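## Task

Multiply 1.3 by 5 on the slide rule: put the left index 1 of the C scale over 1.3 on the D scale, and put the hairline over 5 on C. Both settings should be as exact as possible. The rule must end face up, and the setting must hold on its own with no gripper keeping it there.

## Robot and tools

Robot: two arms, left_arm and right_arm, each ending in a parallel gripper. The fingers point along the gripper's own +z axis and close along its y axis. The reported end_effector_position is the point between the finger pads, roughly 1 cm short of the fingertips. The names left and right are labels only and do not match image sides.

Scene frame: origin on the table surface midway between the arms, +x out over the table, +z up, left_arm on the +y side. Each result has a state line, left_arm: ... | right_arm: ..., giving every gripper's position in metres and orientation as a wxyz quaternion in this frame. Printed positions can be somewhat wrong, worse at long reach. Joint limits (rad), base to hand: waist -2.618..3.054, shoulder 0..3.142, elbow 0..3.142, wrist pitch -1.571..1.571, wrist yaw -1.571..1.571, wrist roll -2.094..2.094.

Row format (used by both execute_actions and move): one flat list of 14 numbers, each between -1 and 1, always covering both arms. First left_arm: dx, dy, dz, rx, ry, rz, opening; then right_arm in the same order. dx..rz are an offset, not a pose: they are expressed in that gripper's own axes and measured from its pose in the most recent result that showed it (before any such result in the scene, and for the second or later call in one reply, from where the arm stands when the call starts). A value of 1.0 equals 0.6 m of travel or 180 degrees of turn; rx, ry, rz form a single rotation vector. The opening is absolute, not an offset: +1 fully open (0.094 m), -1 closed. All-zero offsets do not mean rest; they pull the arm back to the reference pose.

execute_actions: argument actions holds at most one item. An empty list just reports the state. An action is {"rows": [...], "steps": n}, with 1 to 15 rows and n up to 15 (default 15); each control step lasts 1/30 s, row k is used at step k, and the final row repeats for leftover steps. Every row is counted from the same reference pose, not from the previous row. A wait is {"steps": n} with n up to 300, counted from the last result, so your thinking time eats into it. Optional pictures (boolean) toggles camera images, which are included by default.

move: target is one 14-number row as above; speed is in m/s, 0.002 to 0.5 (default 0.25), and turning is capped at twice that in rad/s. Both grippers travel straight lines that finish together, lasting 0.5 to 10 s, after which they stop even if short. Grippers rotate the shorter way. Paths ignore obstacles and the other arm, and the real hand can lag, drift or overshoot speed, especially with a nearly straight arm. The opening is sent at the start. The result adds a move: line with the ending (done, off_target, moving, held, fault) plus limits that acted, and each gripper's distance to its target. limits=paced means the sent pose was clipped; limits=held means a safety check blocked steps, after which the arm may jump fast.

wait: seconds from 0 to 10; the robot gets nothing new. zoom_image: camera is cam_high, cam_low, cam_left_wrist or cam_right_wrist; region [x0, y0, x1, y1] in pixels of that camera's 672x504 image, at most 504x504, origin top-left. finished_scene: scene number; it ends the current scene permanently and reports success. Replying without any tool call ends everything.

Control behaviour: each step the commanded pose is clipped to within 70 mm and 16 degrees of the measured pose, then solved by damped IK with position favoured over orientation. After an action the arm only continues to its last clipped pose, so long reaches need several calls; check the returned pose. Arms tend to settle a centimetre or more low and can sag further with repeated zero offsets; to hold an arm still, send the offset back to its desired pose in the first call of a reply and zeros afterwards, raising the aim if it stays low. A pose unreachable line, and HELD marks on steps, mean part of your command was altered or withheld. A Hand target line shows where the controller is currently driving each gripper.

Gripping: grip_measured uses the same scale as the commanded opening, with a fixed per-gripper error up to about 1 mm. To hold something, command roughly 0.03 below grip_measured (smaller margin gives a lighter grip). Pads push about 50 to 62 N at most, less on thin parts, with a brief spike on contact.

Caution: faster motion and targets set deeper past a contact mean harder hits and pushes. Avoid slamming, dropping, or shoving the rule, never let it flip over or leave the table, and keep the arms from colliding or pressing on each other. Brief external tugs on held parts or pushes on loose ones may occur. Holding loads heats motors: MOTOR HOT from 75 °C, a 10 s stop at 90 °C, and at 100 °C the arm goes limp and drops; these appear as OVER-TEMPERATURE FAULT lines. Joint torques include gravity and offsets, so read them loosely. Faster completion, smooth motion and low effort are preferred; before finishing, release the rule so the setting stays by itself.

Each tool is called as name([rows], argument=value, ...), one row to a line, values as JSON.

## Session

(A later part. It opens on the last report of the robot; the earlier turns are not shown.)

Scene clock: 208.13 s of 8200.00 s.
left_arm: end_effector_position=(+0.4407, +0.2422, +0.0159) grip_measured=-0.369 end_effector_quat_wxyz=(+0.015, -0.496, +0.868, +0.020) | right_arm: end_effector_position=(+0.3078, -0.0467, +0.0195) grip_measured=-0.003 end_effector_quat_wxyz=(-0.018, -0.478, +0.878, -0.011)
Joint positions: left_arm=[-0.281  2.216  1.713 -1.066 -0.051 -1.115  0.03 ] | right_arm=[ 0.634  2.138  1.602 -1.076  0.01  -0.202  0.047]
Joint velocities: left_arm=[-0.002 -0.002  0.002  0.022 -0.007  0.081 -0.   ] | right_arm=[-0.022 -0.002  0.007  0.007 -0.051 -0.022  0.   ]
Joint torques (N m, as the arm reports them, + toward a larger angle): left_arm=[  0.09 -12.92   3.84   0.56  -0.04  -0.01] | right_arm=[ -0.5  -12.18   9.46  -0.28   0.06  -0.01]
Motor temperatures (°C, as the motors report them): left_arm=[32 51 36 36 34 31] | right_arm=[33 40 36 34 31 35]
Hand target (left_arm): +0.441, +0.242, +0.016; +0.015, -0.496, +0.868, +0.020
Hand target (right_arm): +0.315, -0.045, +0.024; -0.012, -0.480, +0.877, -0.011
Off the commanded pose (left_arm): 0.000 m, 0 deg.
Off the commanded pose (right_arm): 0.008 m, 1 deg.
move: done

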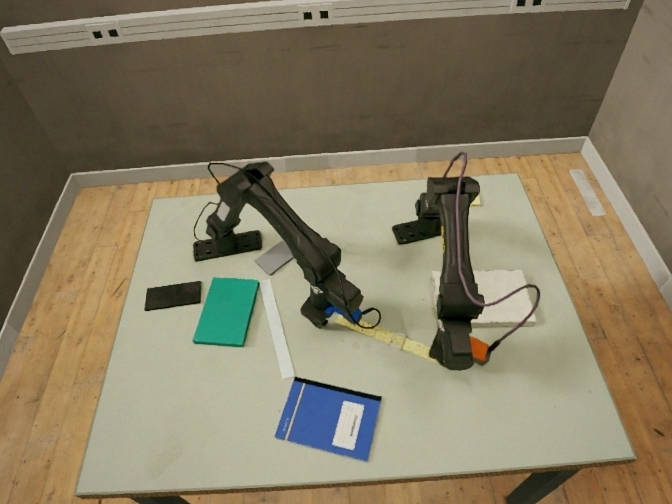

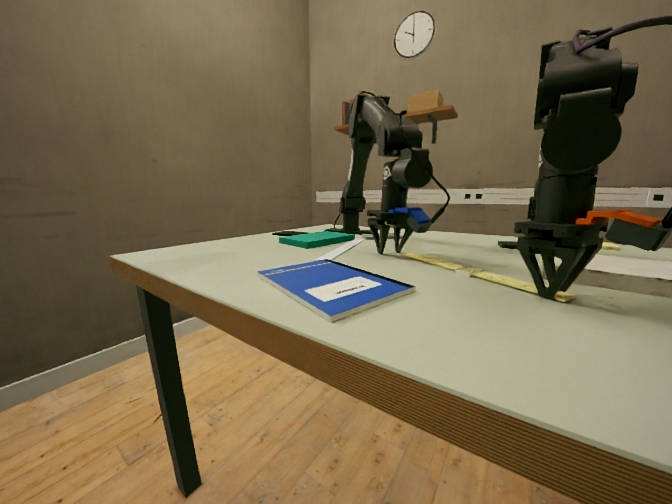

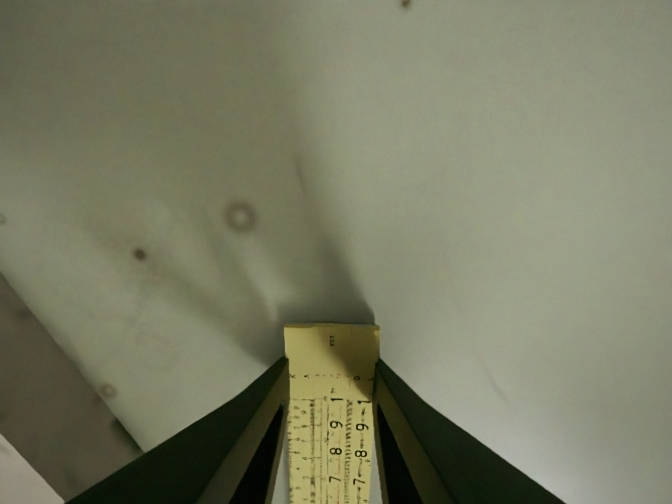

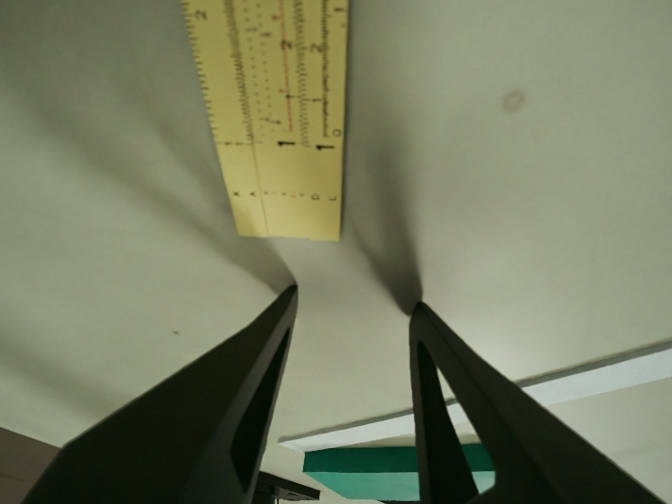

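execute_actions(actions=[])

zoom_image(camera="cam_right_wrist", region=[200,130,440,340])

Scene clock: 212.57 s of 8200.00 s.
left_arm: end_effector_position=(+0.4407, +0.2422, +0.0159) grip_measured=-0.369 end_effector_quat_wxyz=(+0.015, -0.496, +0.868, +0.020) | right_arm: end_effector_position=(+0.3078, -0.0467, +0.0195) grip_measured=-0.003 end_effector_quat_wxyz=(-0.018, -0.479, +0.878, -0.011)
Joint positions: left_arm=[-0.281  2.216  1.713 -1.066 -0.051 -1.115  0.03 ] | right_arm=[ 0.634  2.138  1.602 -1.076  0.01  -0.205  0.047]
Joint velocities: left_arm=[-0.017 -0.002 -0.017  0.022 -0.022 -0.051  0.001] | right_arm=[ 0.002 -0.012 -0.007  0.095  0.022 -0.051 -0.001]
Joint torques (N m, as the arm reports them, + toward a larger angle): left_arm=[  0.11 -12.87   3.8    0.6   -0.03  -0.01] | right_arm=[ -0.65 -12.15   9.62  -0.27   0.06  -0.07]
Motor temperatures (°C, as the motors report them): left_arm=[32 51 36 36 34 31] | right_arm=[33 40 36 34 31 35]
Hand target (left_arm): +0.441, +0.242, +0.016; +0.015, -0.496, +0.868, +0.020
Hand target (right_arm): +0.315, -0.045, +0.024; -0.012, -0.480, +0.877, -0.011
Off the commanded pose (left_arm): 0.000 m, 0 deg.
Off the commanded pose (right_arm): 0.008 m, 1 deg.
Steps of this call (steps 1 to 90: nothing new was sent; then 1.43 s passed at rest). Readings (end_effector_position):
1: left_arm (+0.4407, +0.2422, +0.0159) | right_arm (+0.3078, -0.0467, +0.0195)
2: left_arm (+0.4407, +0.2422, +0.0159) | right_arm (+0.3078, -0.0467, +0.0195)
4: left_arm (+0.4407, +0.2422, +0.0159) | right_arm (+0.3078, -0.0467, +0.0195)
8: left_arm (+0.4407, +0.2422, +0.0159) | right_arm (+0.3078, -0.0467, +0.0195)
90: the state above

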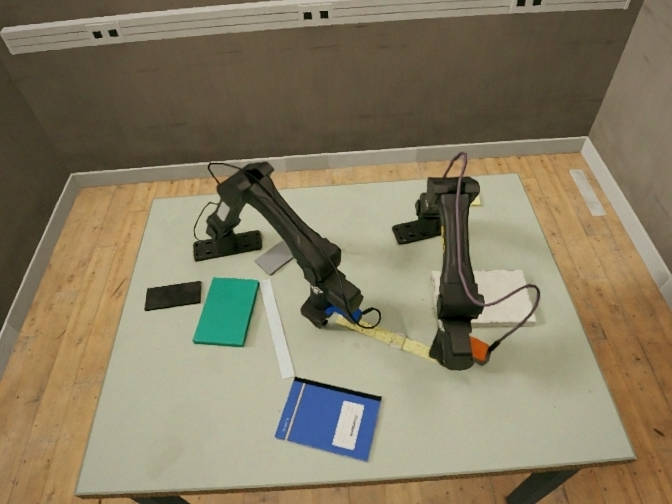

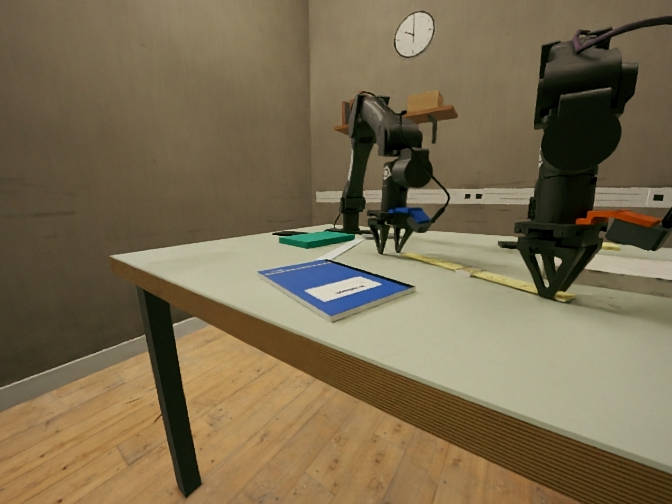

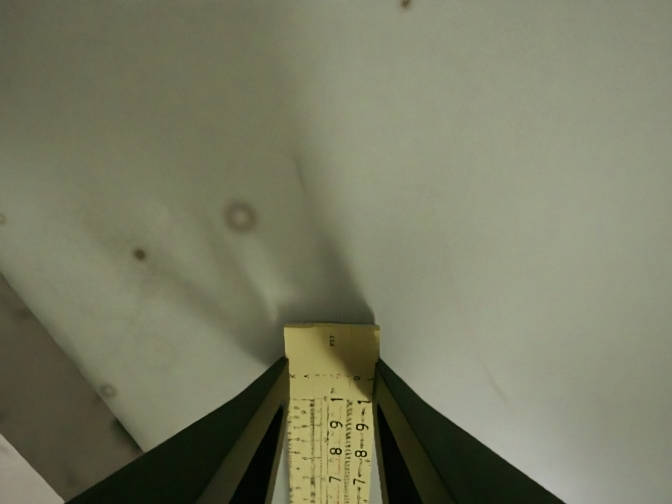

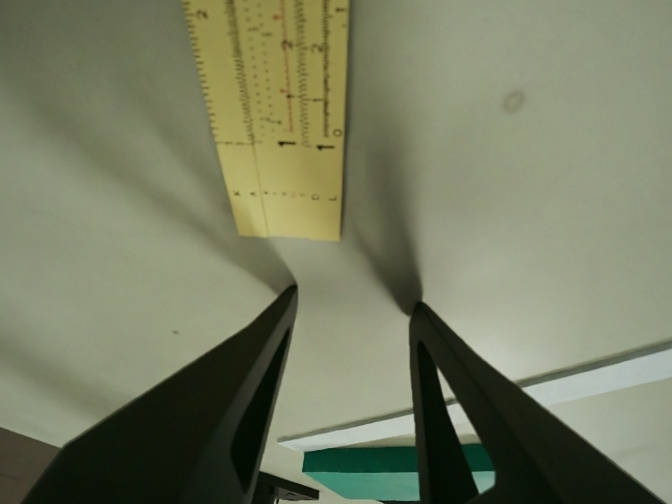

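Region (200, 130, 440, 340) of cam_right_wrist's 672x504 image, scaled by 2.100, with more detail than that image has; it fills the top 441 rows of this view, and the rest is white.

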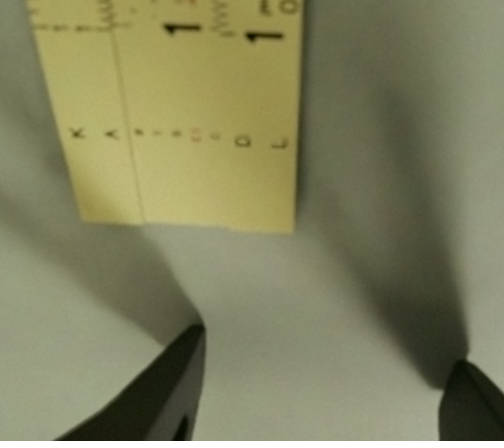

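move(target=[0,0,0,0,0,0,-0.4,-0.06,0,-0.002,0,-0.01,0,0], speed=0.015)

Scene clock: 219.80 s of 8200.00 s.
left_arm: end_effector_position=(+0.4407, +0.2422, +0.0159) grip_measured=-0.369 end_effector_quat_wxyz=(+0.015, -0.496, +0.868, +0.020) | right_arm: end_effector_position=(+0.3243, -0.0284, +0.0201) grip_measured=-0.003 end_effector_quat_wxyz=(-0.016, -0.479, +0.878, -0.008)
Joint positions: left_arm=[-0.281  2.216  1.713 -1.066 -0.051 -1.115  0.03 ] | right_arm=[ 0.635  2.226  1.748 -1.127  0.007 -0.204  0.047]
Joint velocities: left_arm=[ 0.002 -0.002 -0.007 -0.066  0.037 -0.051 -0.   ] | right_arm=[-0.012 -0.017 -0.012 -0.022 -0.037  0.066 -0.   ]
Joint torques (N m, as the arm reports them, + toward a larger angle): left_arm=[  0.05 -12.8    3.86   0.55   0.     0.  ] | right_arm=[  0.98 -11.84   9.42   0.02   0.     0.11]
Motor temperatures (°C, as the motors report them): left_arm=[32 51 36 36 34 31] | right_arm=[33 40 37 34 31 35]
Hand target (left_arm): +0.441, +0.242, +0.016; +0.015, -0.496, +0.868, +0.020
Hand target (right_arm): +0.327, -0.017, +0.019; -0.004, -0.479, +0.878, -0.003
Off the commanded pose (left_arm): 0.000 m, 0 deg.
Off the commanded pose (right_arm): 0.012 m, 1 deg.
After step 90, 1.60 s passed at rest.
move: off_target (right_arm)

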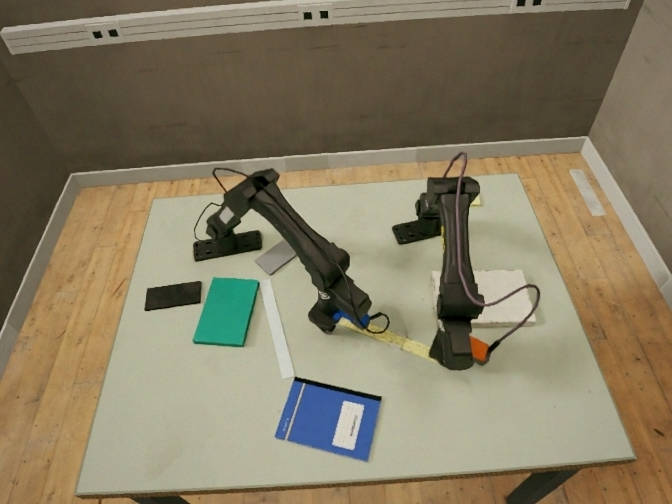

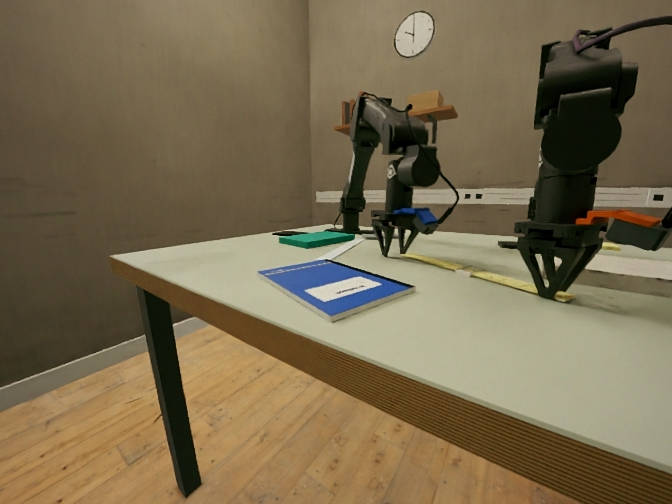

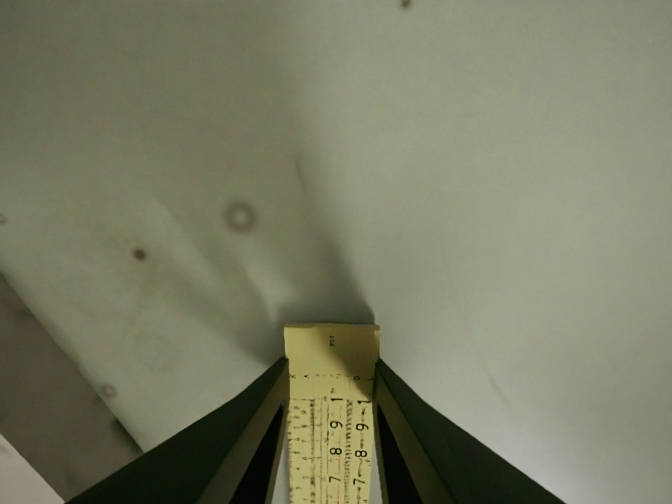

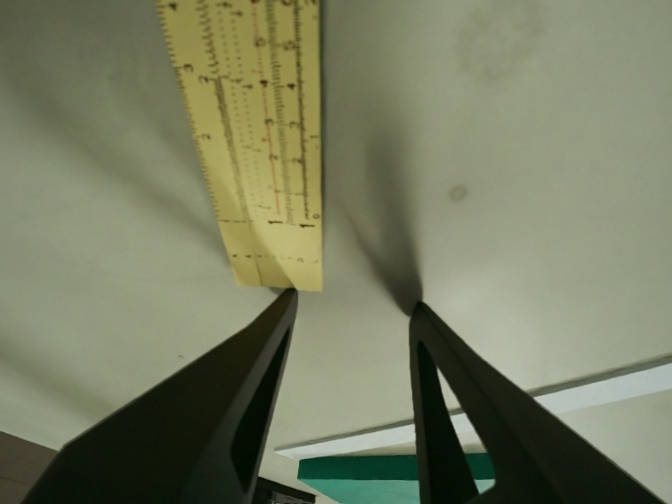

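move(target=[0,0,0,0,0,0,-0.4,0.012,0.021,-0.002,0,0,0,0], speed=0.015)

zoom_image(camera="cam_right_wrist", region=[200,180,380,340])

Scene clock: 230.53 s of 8200.00 s.
left_arm: end_effector_position=(+0.4407, +0.2422, +0.0159) grip_measured=-0.369 end_effector_quat_wxyz=(+0.015, -0.496, +0.868, +0.020) | right_arm: end_effector_position=(+0.3130, -0.0297, +0.0199) grip_measured=-0.003 end_effector_quat_wxyz=(-0.022, -0.479, +0.877, -0.011)
Joint positions: left_arm=[-0.281  2.216  1.713 -1.066 -0.051 -1.115  0.03 ] | right_arm=[ 0.653  2.207  1.714 -1.128  0.007 -0.187  0.047]
Joint velocities: left_arm=[-0.032  0.007  0.017  0.051 -0.037 -0.007 -0.   ] | right_arm=[-0.022 -0.002  0.012 -0.022  0.051  0.022 -0.001]
Joint torques (N m, as the arm reports them, + toward a larger angle): left_arm=[  0.   -12.87   3.81   0.57  -0.04  -0.01] | right_arm=[  0.7  -14.74   5.07  -0.05   0.     0.08]
Motor temperatures (°C, as the motors report them): left_arm=[32 51 36 36 34 31] | right_arm=[33 41 37 34 31 35]
Hand target (left_arm): +0.441, +0.242, +0.016; +0.015, -0.496, +0.868, +0.020
Hand target (right_arm): +0.310, -0.027, +0.021; -0.016, -0.479, +0.878, -0.008
Off the commanded pose (left_arm): 0.000 m, 0 deg.
Off the commanded pose (right_arm): 0.004 m, 1 deg.
After step 90, 6.53 s passed at rest.
move: done

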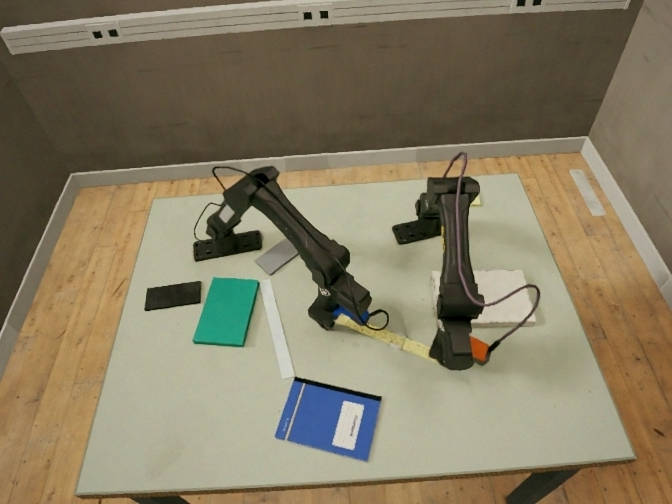

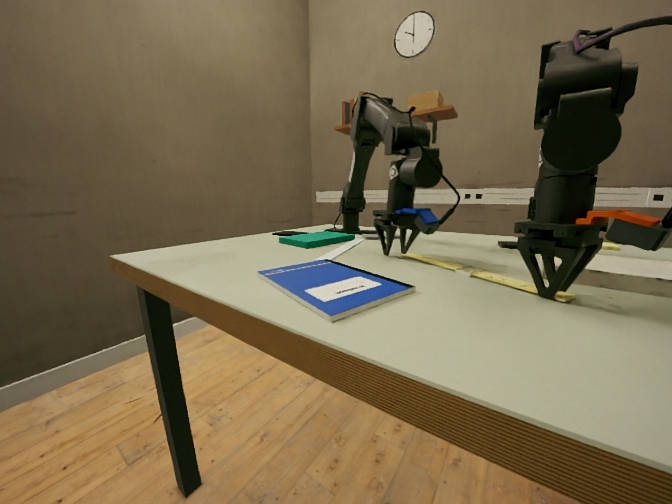

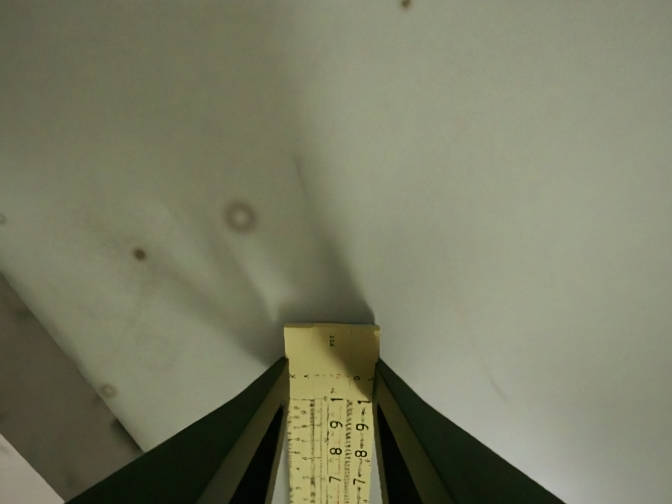

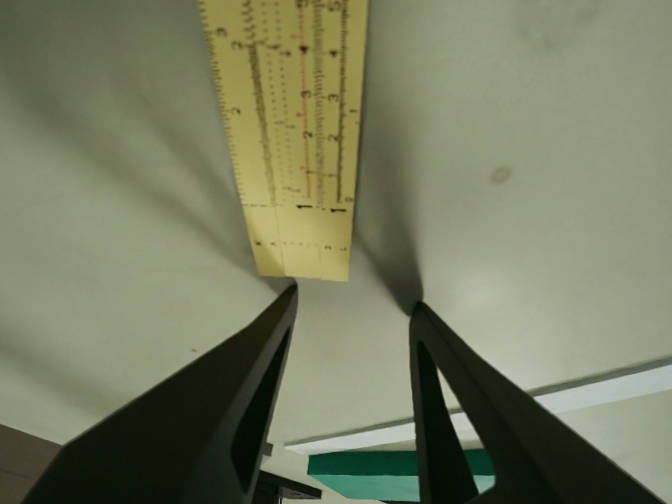

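Region (200, 180, 380, 340) of cam_right_wrist's 672x504 image, scaled by 2.800, with more detail than that image has.

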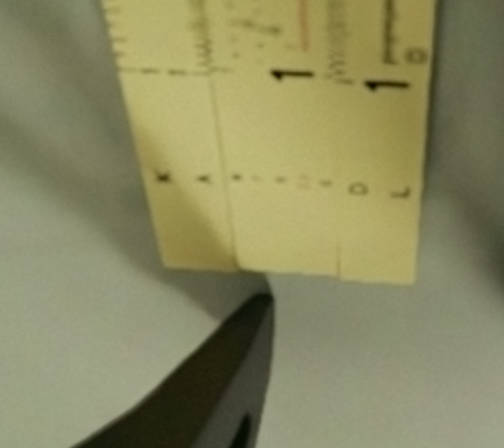

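move(target=[0,0,0,0,0,0,-0.4,-0.04,0,0,0,-0.01,0,0], speed=0.012)

zoom_image(camera="cam_right_wrist", region=[200,180,380,340])

Scene clock: 235.17 s of 8200.00 s.
left_arm: end_effector_position=(+0.4407, +0.2422, +0.0159) grip_measured=-0.369 end_effector_quat_wxyz=(+0.015, -0.496, +0.868, +0.020) | right_arm: end_effector_position=(+0.3177, -0.0246, +0.0200) grip_measured=-0.003 end_effector_quat_wxyz=(-0.030, -0.479, +0.877, -0.013)
Joint positions: left_arm=[-0.281  2.216  1.713 -1.066 -0.051 -1.115  0.03 ] | right_arm=[ 0.653  2.251  1.788 -1.173  0.007 -0.186  0.047]
Joint velocities: left_arm=[-0.017 -0.012 -0.017 -0.022 -0.051 -0.007 -0.001] | right_arm=[0.007 0.007 0.017 0.022 0.051 0.007 0.002]
Joint torques (N m, as the arm reports them, + toward a larger angle): left_arm=[  0.09 -13.03   3.86   0.57  -0.02  -0.06] | right_arm=[  0.61 -12.12   9.64   0.11  -0.05   0.07]
Motor temperatures (°C, as the motors report them): left_arm=[32 51 36 36 34 31] | right_arm=[33 41 36 34 31 35]
Hand target (left_arm): +0.441, +0.242, +0.016; +0.015, -0.496, +0.868, +0.020
Hand target (right_arm): +0.326, -0.010, +0.019; -0.008, -0.479, +0.878, -0.004
Off the commanded pose (left_arm): 0.000 m, 0 deg.
Off the commanded pose (right_arm): 0.017 m, 3 deg.
move: off_target (right_arm)

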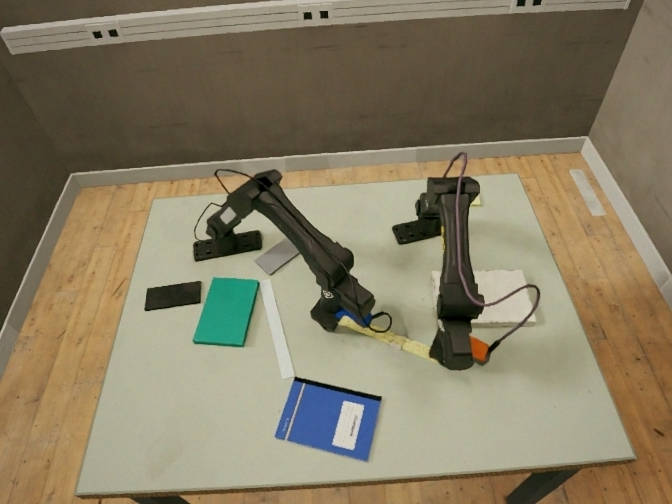

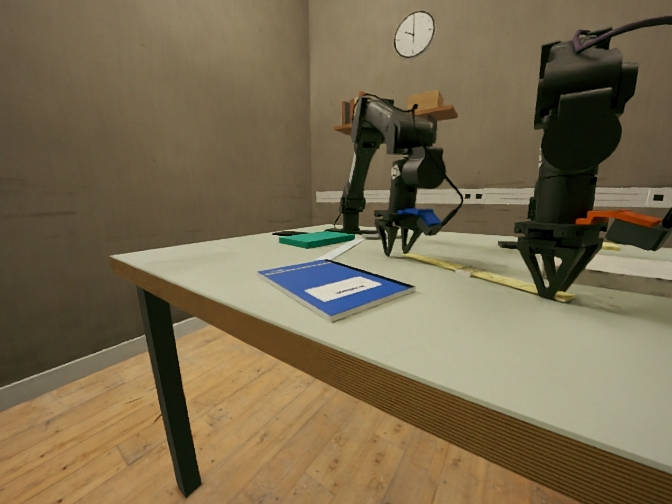

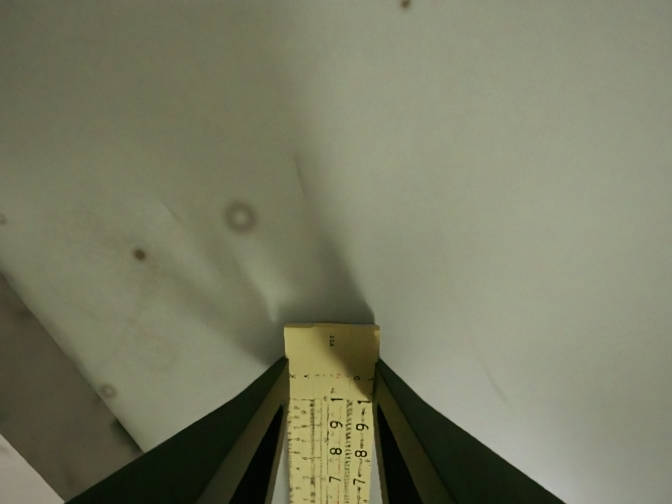

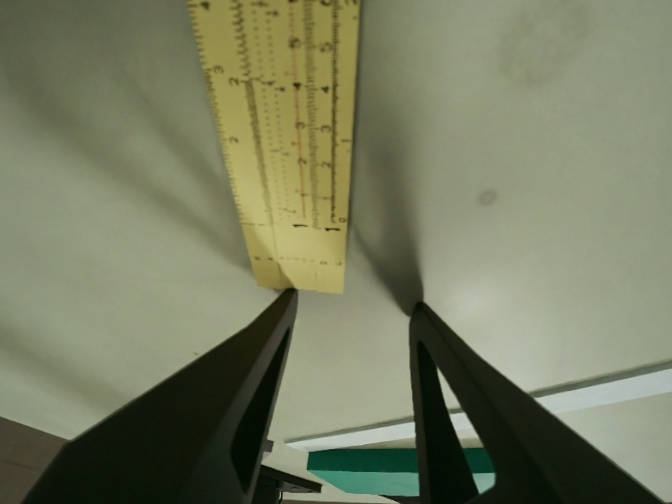

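Region (200, 180, 380, 340) of cam_right_wrist's 672x504 image, scaled by 2.800, with more detail than that image has.

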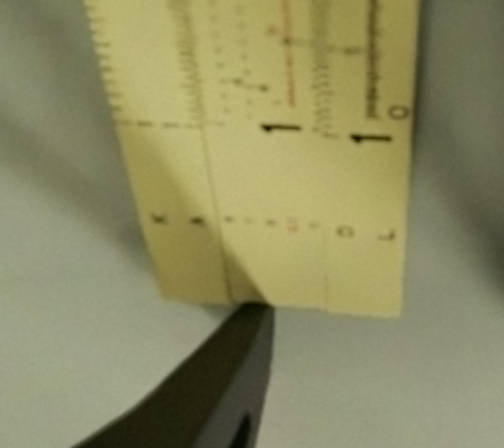

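move(target=[0,0,0,0,0,0,-0.4,-0.05,0,0,0,-0.02,0,0], speed=0.012)

zoom_image(camera="cam_right_wrist", region=[200,180,380,340])

Scene clock: 240.00 s of 8200.00 s.
left_arm: end_effector_position=(+0.4424, +0.2437, +0.0160) grip_measured=-0.369 end_effector_quat_wxyz=(+0.021, -0.496, +0.868, +0.023) | right_arm: end_effector_position=(+0.3203, -0.0218, +0.0202) grip_measured=-0.003 end_effector_quat_wxyz=(-0.040, -0.478, +0.877, -0.016)
Joint positions: left_arm=[-0.281  2.216  1.713 -1.06  -0.06  -1.115  0.03 ] | right_arm=[ 0.653  2.288  1.849 -1.217  0.007 -0.186  0.047]
Joint velocities: left_arm=[-0.007 -0.007  0.012  0.037 -0.022  0.007 -0.   ] | right_arm=[-0.007  0.007 -0.017 -0.037  0.051  0.007 -0.001]
Joint torques (N m, as the arm reports them, + toward a larger angle): left_arm=[  0.17 -12.86   3.83   0.51   0.07  -0.01] | right_arm=[  0.69 -12.37   9.94   0.37  -0.11   0.04]
Motor temperatures (°C, as the motors report them): left_arm=[32 51 36 36 34 31] | right_arm=[33 41 37 34 31 35]
Hand target (left_arm): +0.441, +0.242, +0.016; +0.015, -0.496, +0.868, +0.020
Hand target (right_arm): +0.333, -0.001, +0.019; -0.003, -0.479, +0.878, +0.001
Off the commanded pose (left_arm): 0.002 m, 1 deg.
Off the commanded pose (right_arm): 0.026 m, 5 deg.
move: off_target (right_arm)

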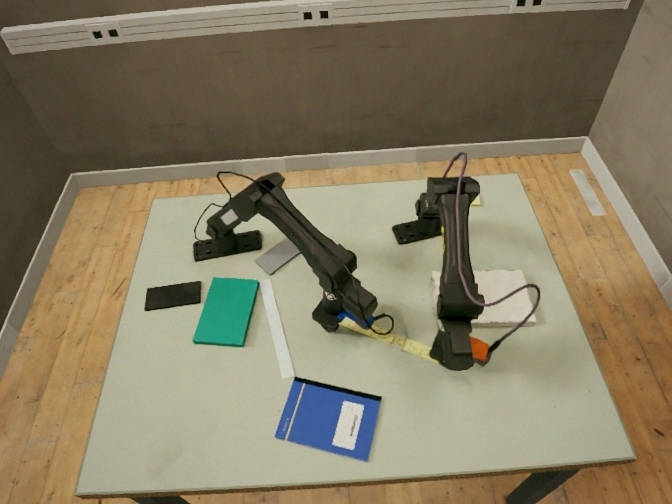

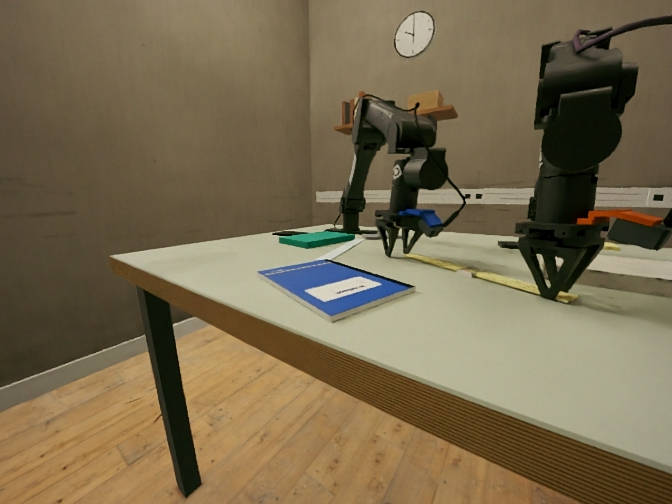

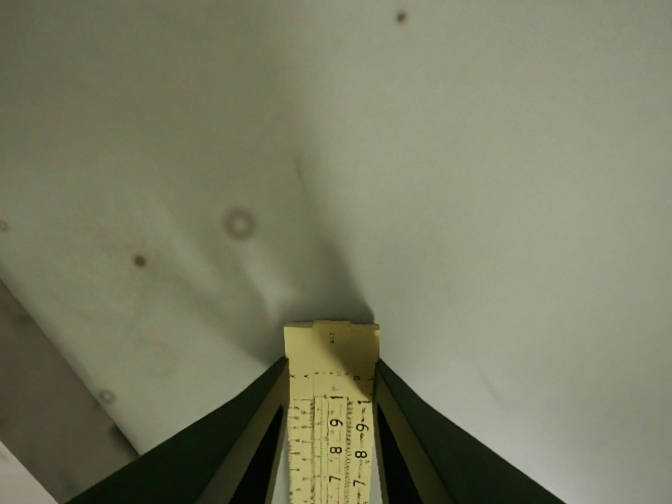

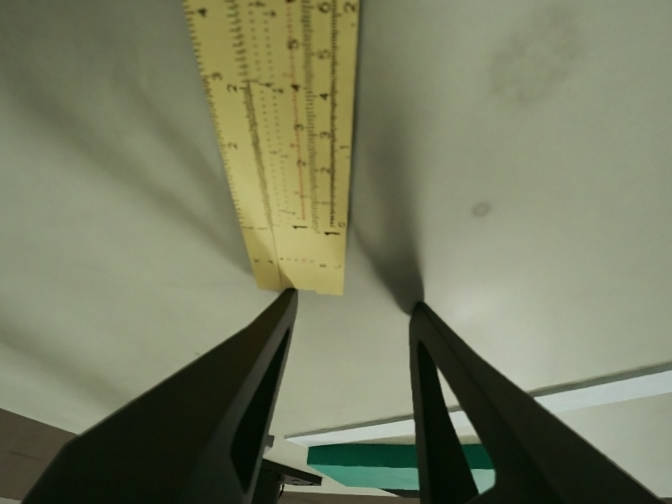

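Region (200, 180, 380, 340) of cam_right_wrist's 672x504 image, scaled by 2.800, with more detail than that image has.

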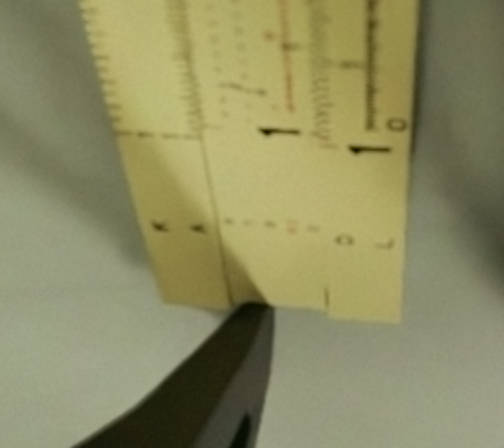

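execute_actions(actions=[])

Scene clock: 250.87 s of 8200.00 s.
left_arm: end_effector_position=(+0.4424, +0.2437, +0.0160) grip_measured=-0.369 end_effector_quat_wxyz=(+0.021, -0.496, +0.868, +0.023) | right_arm: end_effector_position=(+0.3203, -0.0218, +0.0202) grip_measured=-0.003 end_effector_quat_wxyz=(-0.040, -0.478, +0.877, -0.016)
Joint positions: left_arm=[-0.281  2.216  1.713 -1.06  -0.06  -1.115  0.03 ] | right_arm=[ 0.653  2.288  1.849 -1.217  0.007 -0.186  0.047]
Joint velocities: left_arm=[-0.007  0.017  0.002  0.066 -0.037  0.037 -0.001] | right_arm=[-0.002 -0.002 -0.012 -0.022  0.007 -0.022 -0.001]
Joint torques (N m, as the arm reports them, + toward a larger angle): left_arm=[  0.03 -12.89   3.84   0.52   0.06  -0.02] | right_arm=[  0.42 -12.24  10.02   0.33  -0.12   0.04]
Motor temperatures (°C, as the motors report them): left_arm=[32 51 36 36 34 31] | right_arm=[33 41 37 34 31 35]
Hand target (left_arm): +0.441, +0.242, +0.016; +0.015, -0.496, +0.868, +0.020
Hand target (right_arm): +0.333, -0.001, +0.019; -0.003, -0.479, +0.878, +0.001
Off the commanded pose (left_arm): 0.002 m, 1 deg.
Off the commanded pose (right_arm): 0.026 m, 5 deg.
Steps of this call (steps 1 to 90: nothing new was sent; then 7.87 s passed at rest). Readings (end_effector_position):
1: left_arm (+0.4424, +0.2437, +0.0160) | right_arm (+0.3203, -0.0218, +0.0202)
2: left_arm (+0.4424, +0.2437, +0.0160) | right_arm (+0.3203, -0.0218, +0.0202)
4: left_arm (+0.4424, +0.2437, +0.0160) | right_arm (+0.3203, -0.0218, +0.0202)
8: left_arm (+0.4424, +0.2437, +0.0160) | right_arm (+0.3203, -0.0218, +0.0202)
90: the state above

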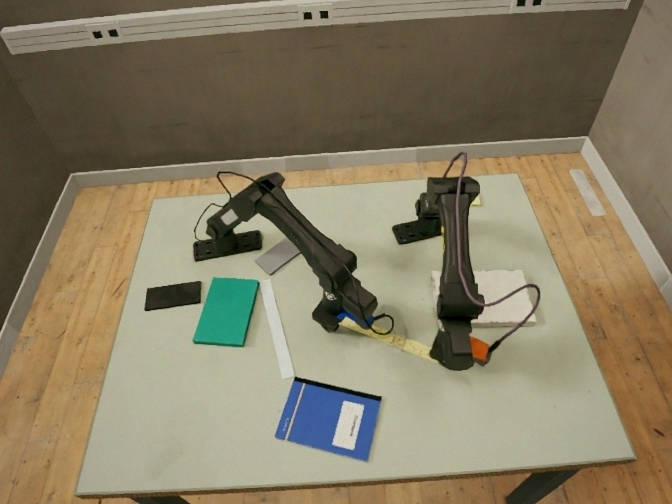

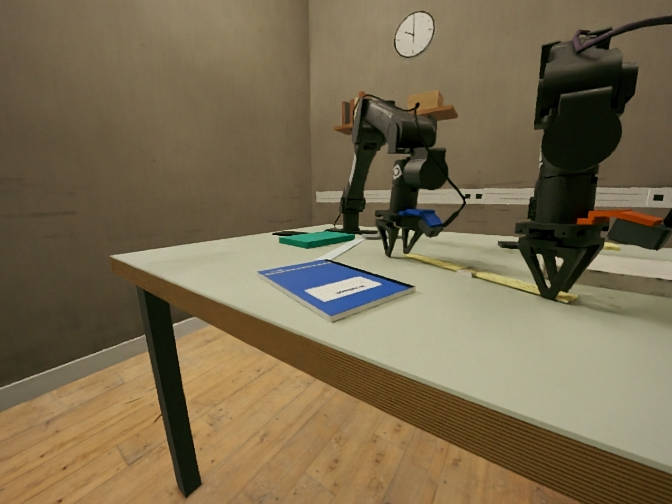

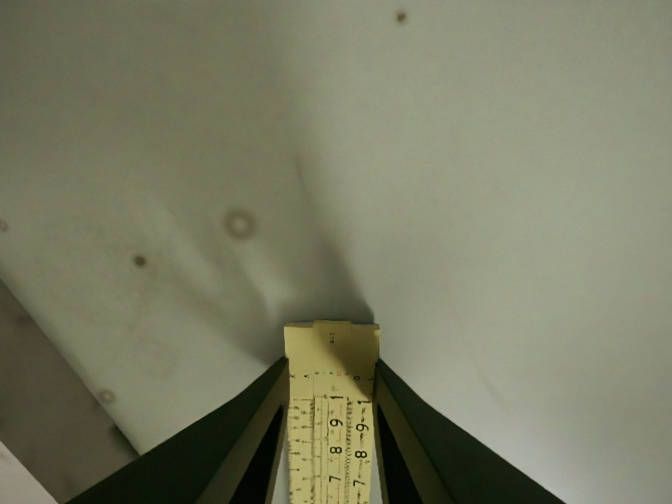

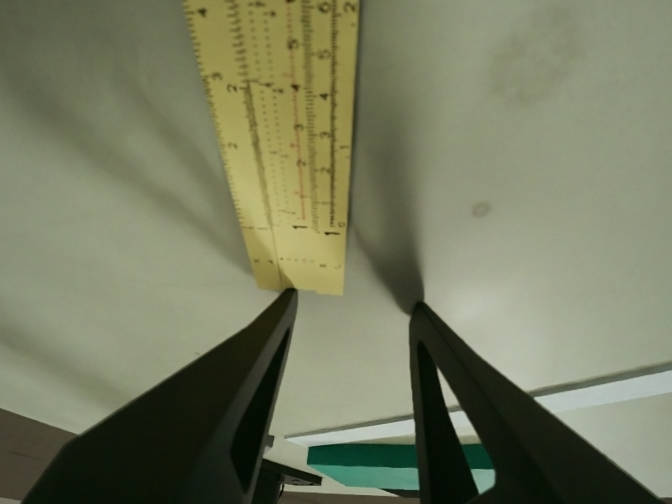

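move(target=[0,0,0,0,0,0,-0.4, -0.05,-0.006,0,0,-0.02,0,0], speed=0.012)

zoom_image(camera="cam_right_wrist", region=[180,150,420,350])

Scene clock: 256.30 s of 8200.00 s.
left_arm: end_effector_position=(+0.4443, +0.2456, +0.0162) grip_measured=-0.369 end_effector_quat_wxyz=(+0.027, -0.496, +0.868, +0.025) | right_arm: end_effector_position=(+0.3225, -0.0196, +0.0204) grip_measured=-0.003 end_effector_quat_wxyz=(-0.052, -0.478, +0.876, -0.021)
Joint positions: left_arm=[-0.281  2.216  1.713 -1.052 -0.072 -1.115  0.03 ] | right_arm=[ 0.653  2.329  1.918 -1.271  0.007 -0.186  0.047]
Joint velocities: left_arm=[ 0.007 -0.012  0.007 -0.037 -0.007 -0.037 -0.002] | right_arm=[-0.007 -0.007 -0.012  0.022  0.037 -0.022  0.   ]
Joint torques (N m, as the arm reports them, + toward a larger angle): left_arm=[  0.03 -12.9    3.83   0.52   0.09   0.  ] | right_arm=[  0.19 -12.85  10.01   0.35  -0.07  -0.02]
Motor temperatures (°C, as the motors report them): left_arm=[32 51 36 36 34 31] | right_arm=[33 41 37 34 31 35]
Hand target (left_arm): +0.442, +0.244, +0.016; +0.021, -0.496, +0.868, +0.023
Hand target (right_arm): +0.339, -0.000, +0.019; -0.012, -0.479, +0.878, -0.002
Off the commanded pose (left_arm): 0.003 m, 1 deg.
Off the commanded pose (right_arm): 0.027 m, 5 deg.
move: off_target (right_arm)

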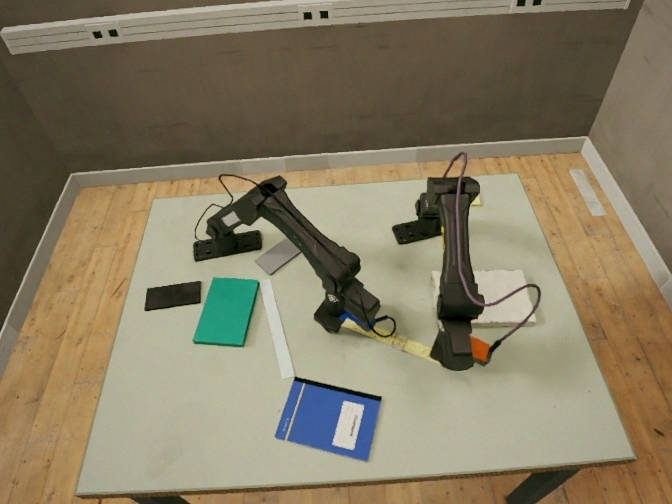

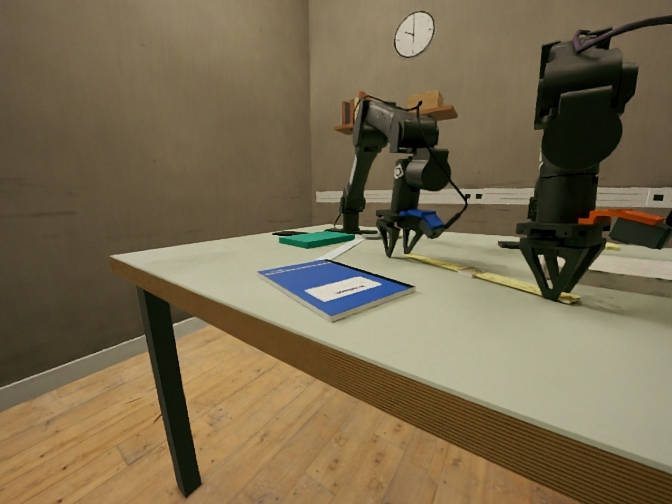

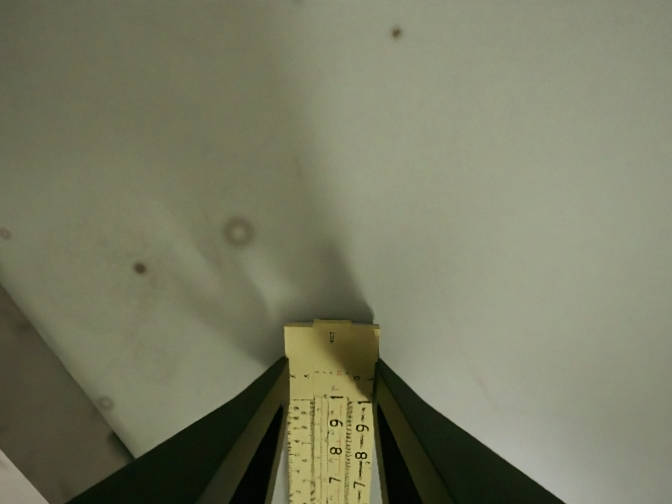

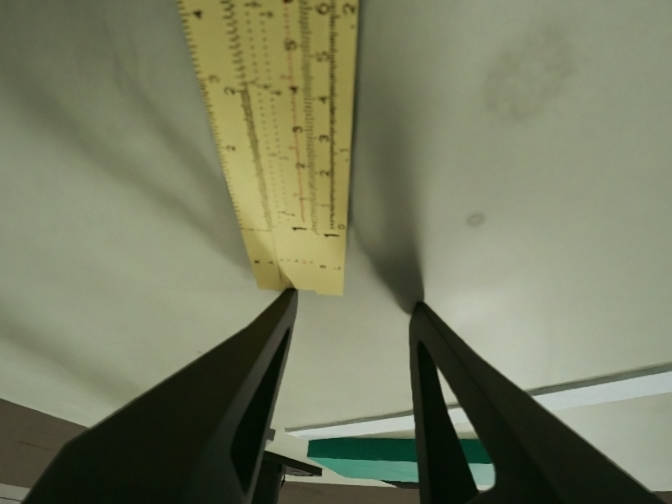

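Region (180, 150, 420, 350) of cam_right_wrist's 672x504 image, scaled by 2.100, with more detail than that image has.

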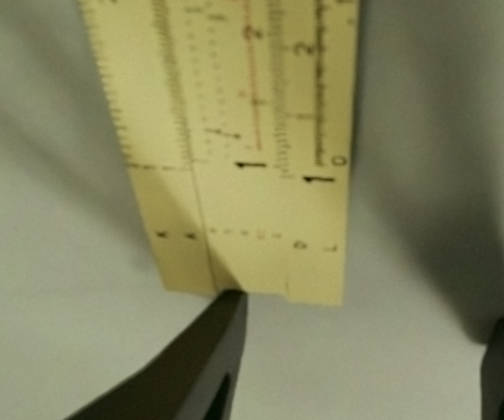

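move(target=[0.005,0,0,0,0,0,-0.4, 0.012,-0.014,0,0,-0.03,0,0], speed=0.02)

zoom_image(camera="cam_right_wrist", region=[180,150,420,350])

Scene clock: 261.20 s of 8200.00 s.
left_arm: end_effector_position=(+0.4444, +0.2455, +0.0162) grip_measured=-0.369 end_effector_quat_wxyz=(+0.027, -0.496, +0.868, +0.025) | right_arm: end_effector_position=(+0.3228, -0.0289, +0.0200) grip_measured=-0.003 end_effector_quat_wxyz=(-0.019, -0.479, +0.877, -0.005)
Joint positions: left_arm=[-0.281  2.216  1.713 -1.052 -0.071 -1.115  0.03 ] | right_arm=[ 0.633  2.225  1.746 -1.13  -0.001 -0.207  0.047]
Joint velocities: left_arm=[ 0.007  0.012 -0.007 -0.037 -0.022  0.022  0.001] | right_arm=[-0.002 -0.007  0.002  0.051 -0.051 -0.022  0.001]
Joint torques (N m, as the arm reports them, + toward a larger angle): left_arm=[ -0.66 -13.27   3.36   0.61  -0.03  -0.1 ] | right_arm=[ -0.63 -15.28   5.14   0.03  -0.08  -0.06]
Motor temperatures (°C, as the motors report them): left_arm=[32 51 35 36 34 31] | right_arm=[33 41 37 34 31 35]
Hand target (left_arm): +0.443, +0.243, +0.016; +0.027, -0.496, +0.868, +0.025
Hand target (right_arm): +0.326, -0.030, +0.022; -0.010, -0.479, +0.878, +0.001
Off the commanded pose (left_arm): 0.003 m, 0 deg.
Off the commanded pose (right_arm): 0.003 m, 1 deg.
move: done

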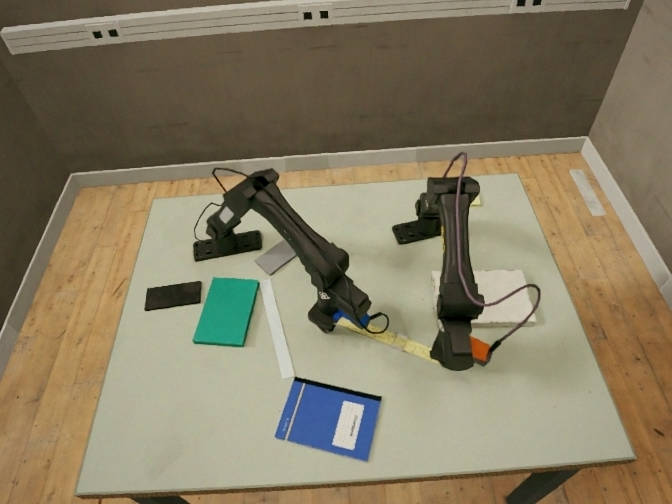

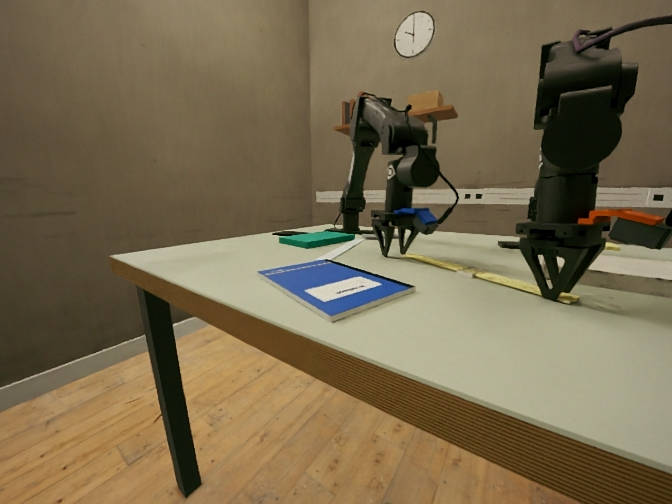

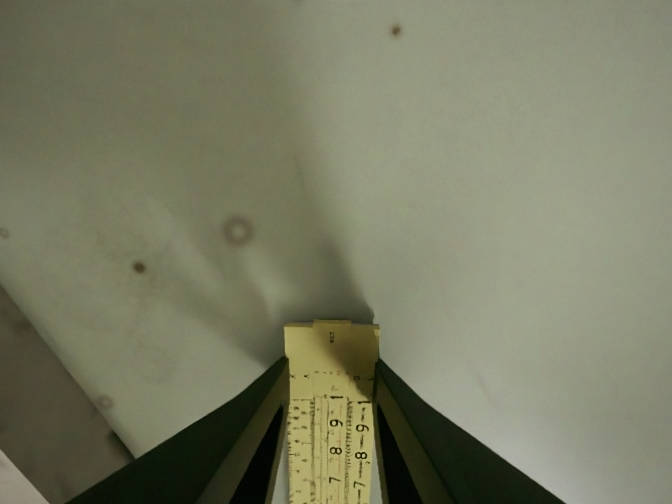

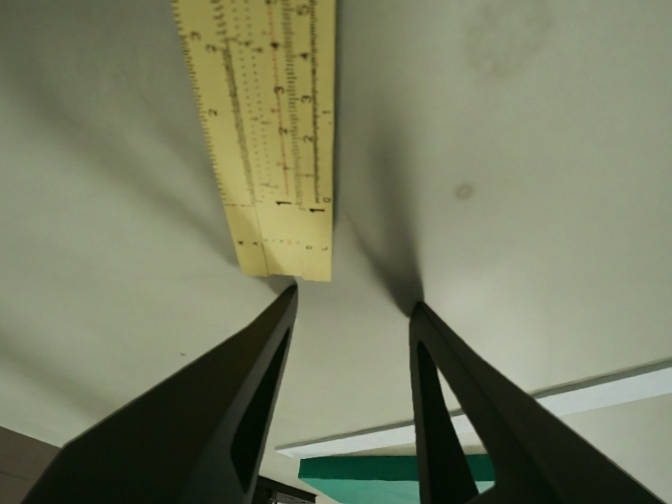

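Region (180, 150, 420, 350) of cam_right_wrist's 672x504 image, scaled by 2.100, with more detail than that image has.

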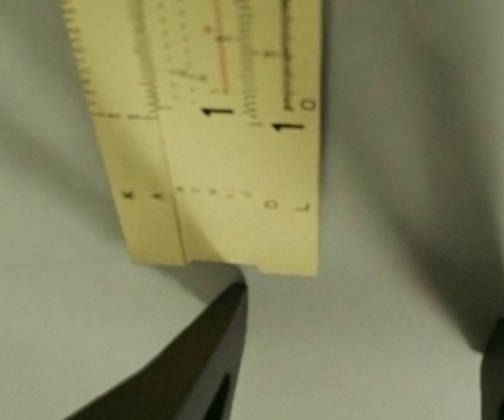

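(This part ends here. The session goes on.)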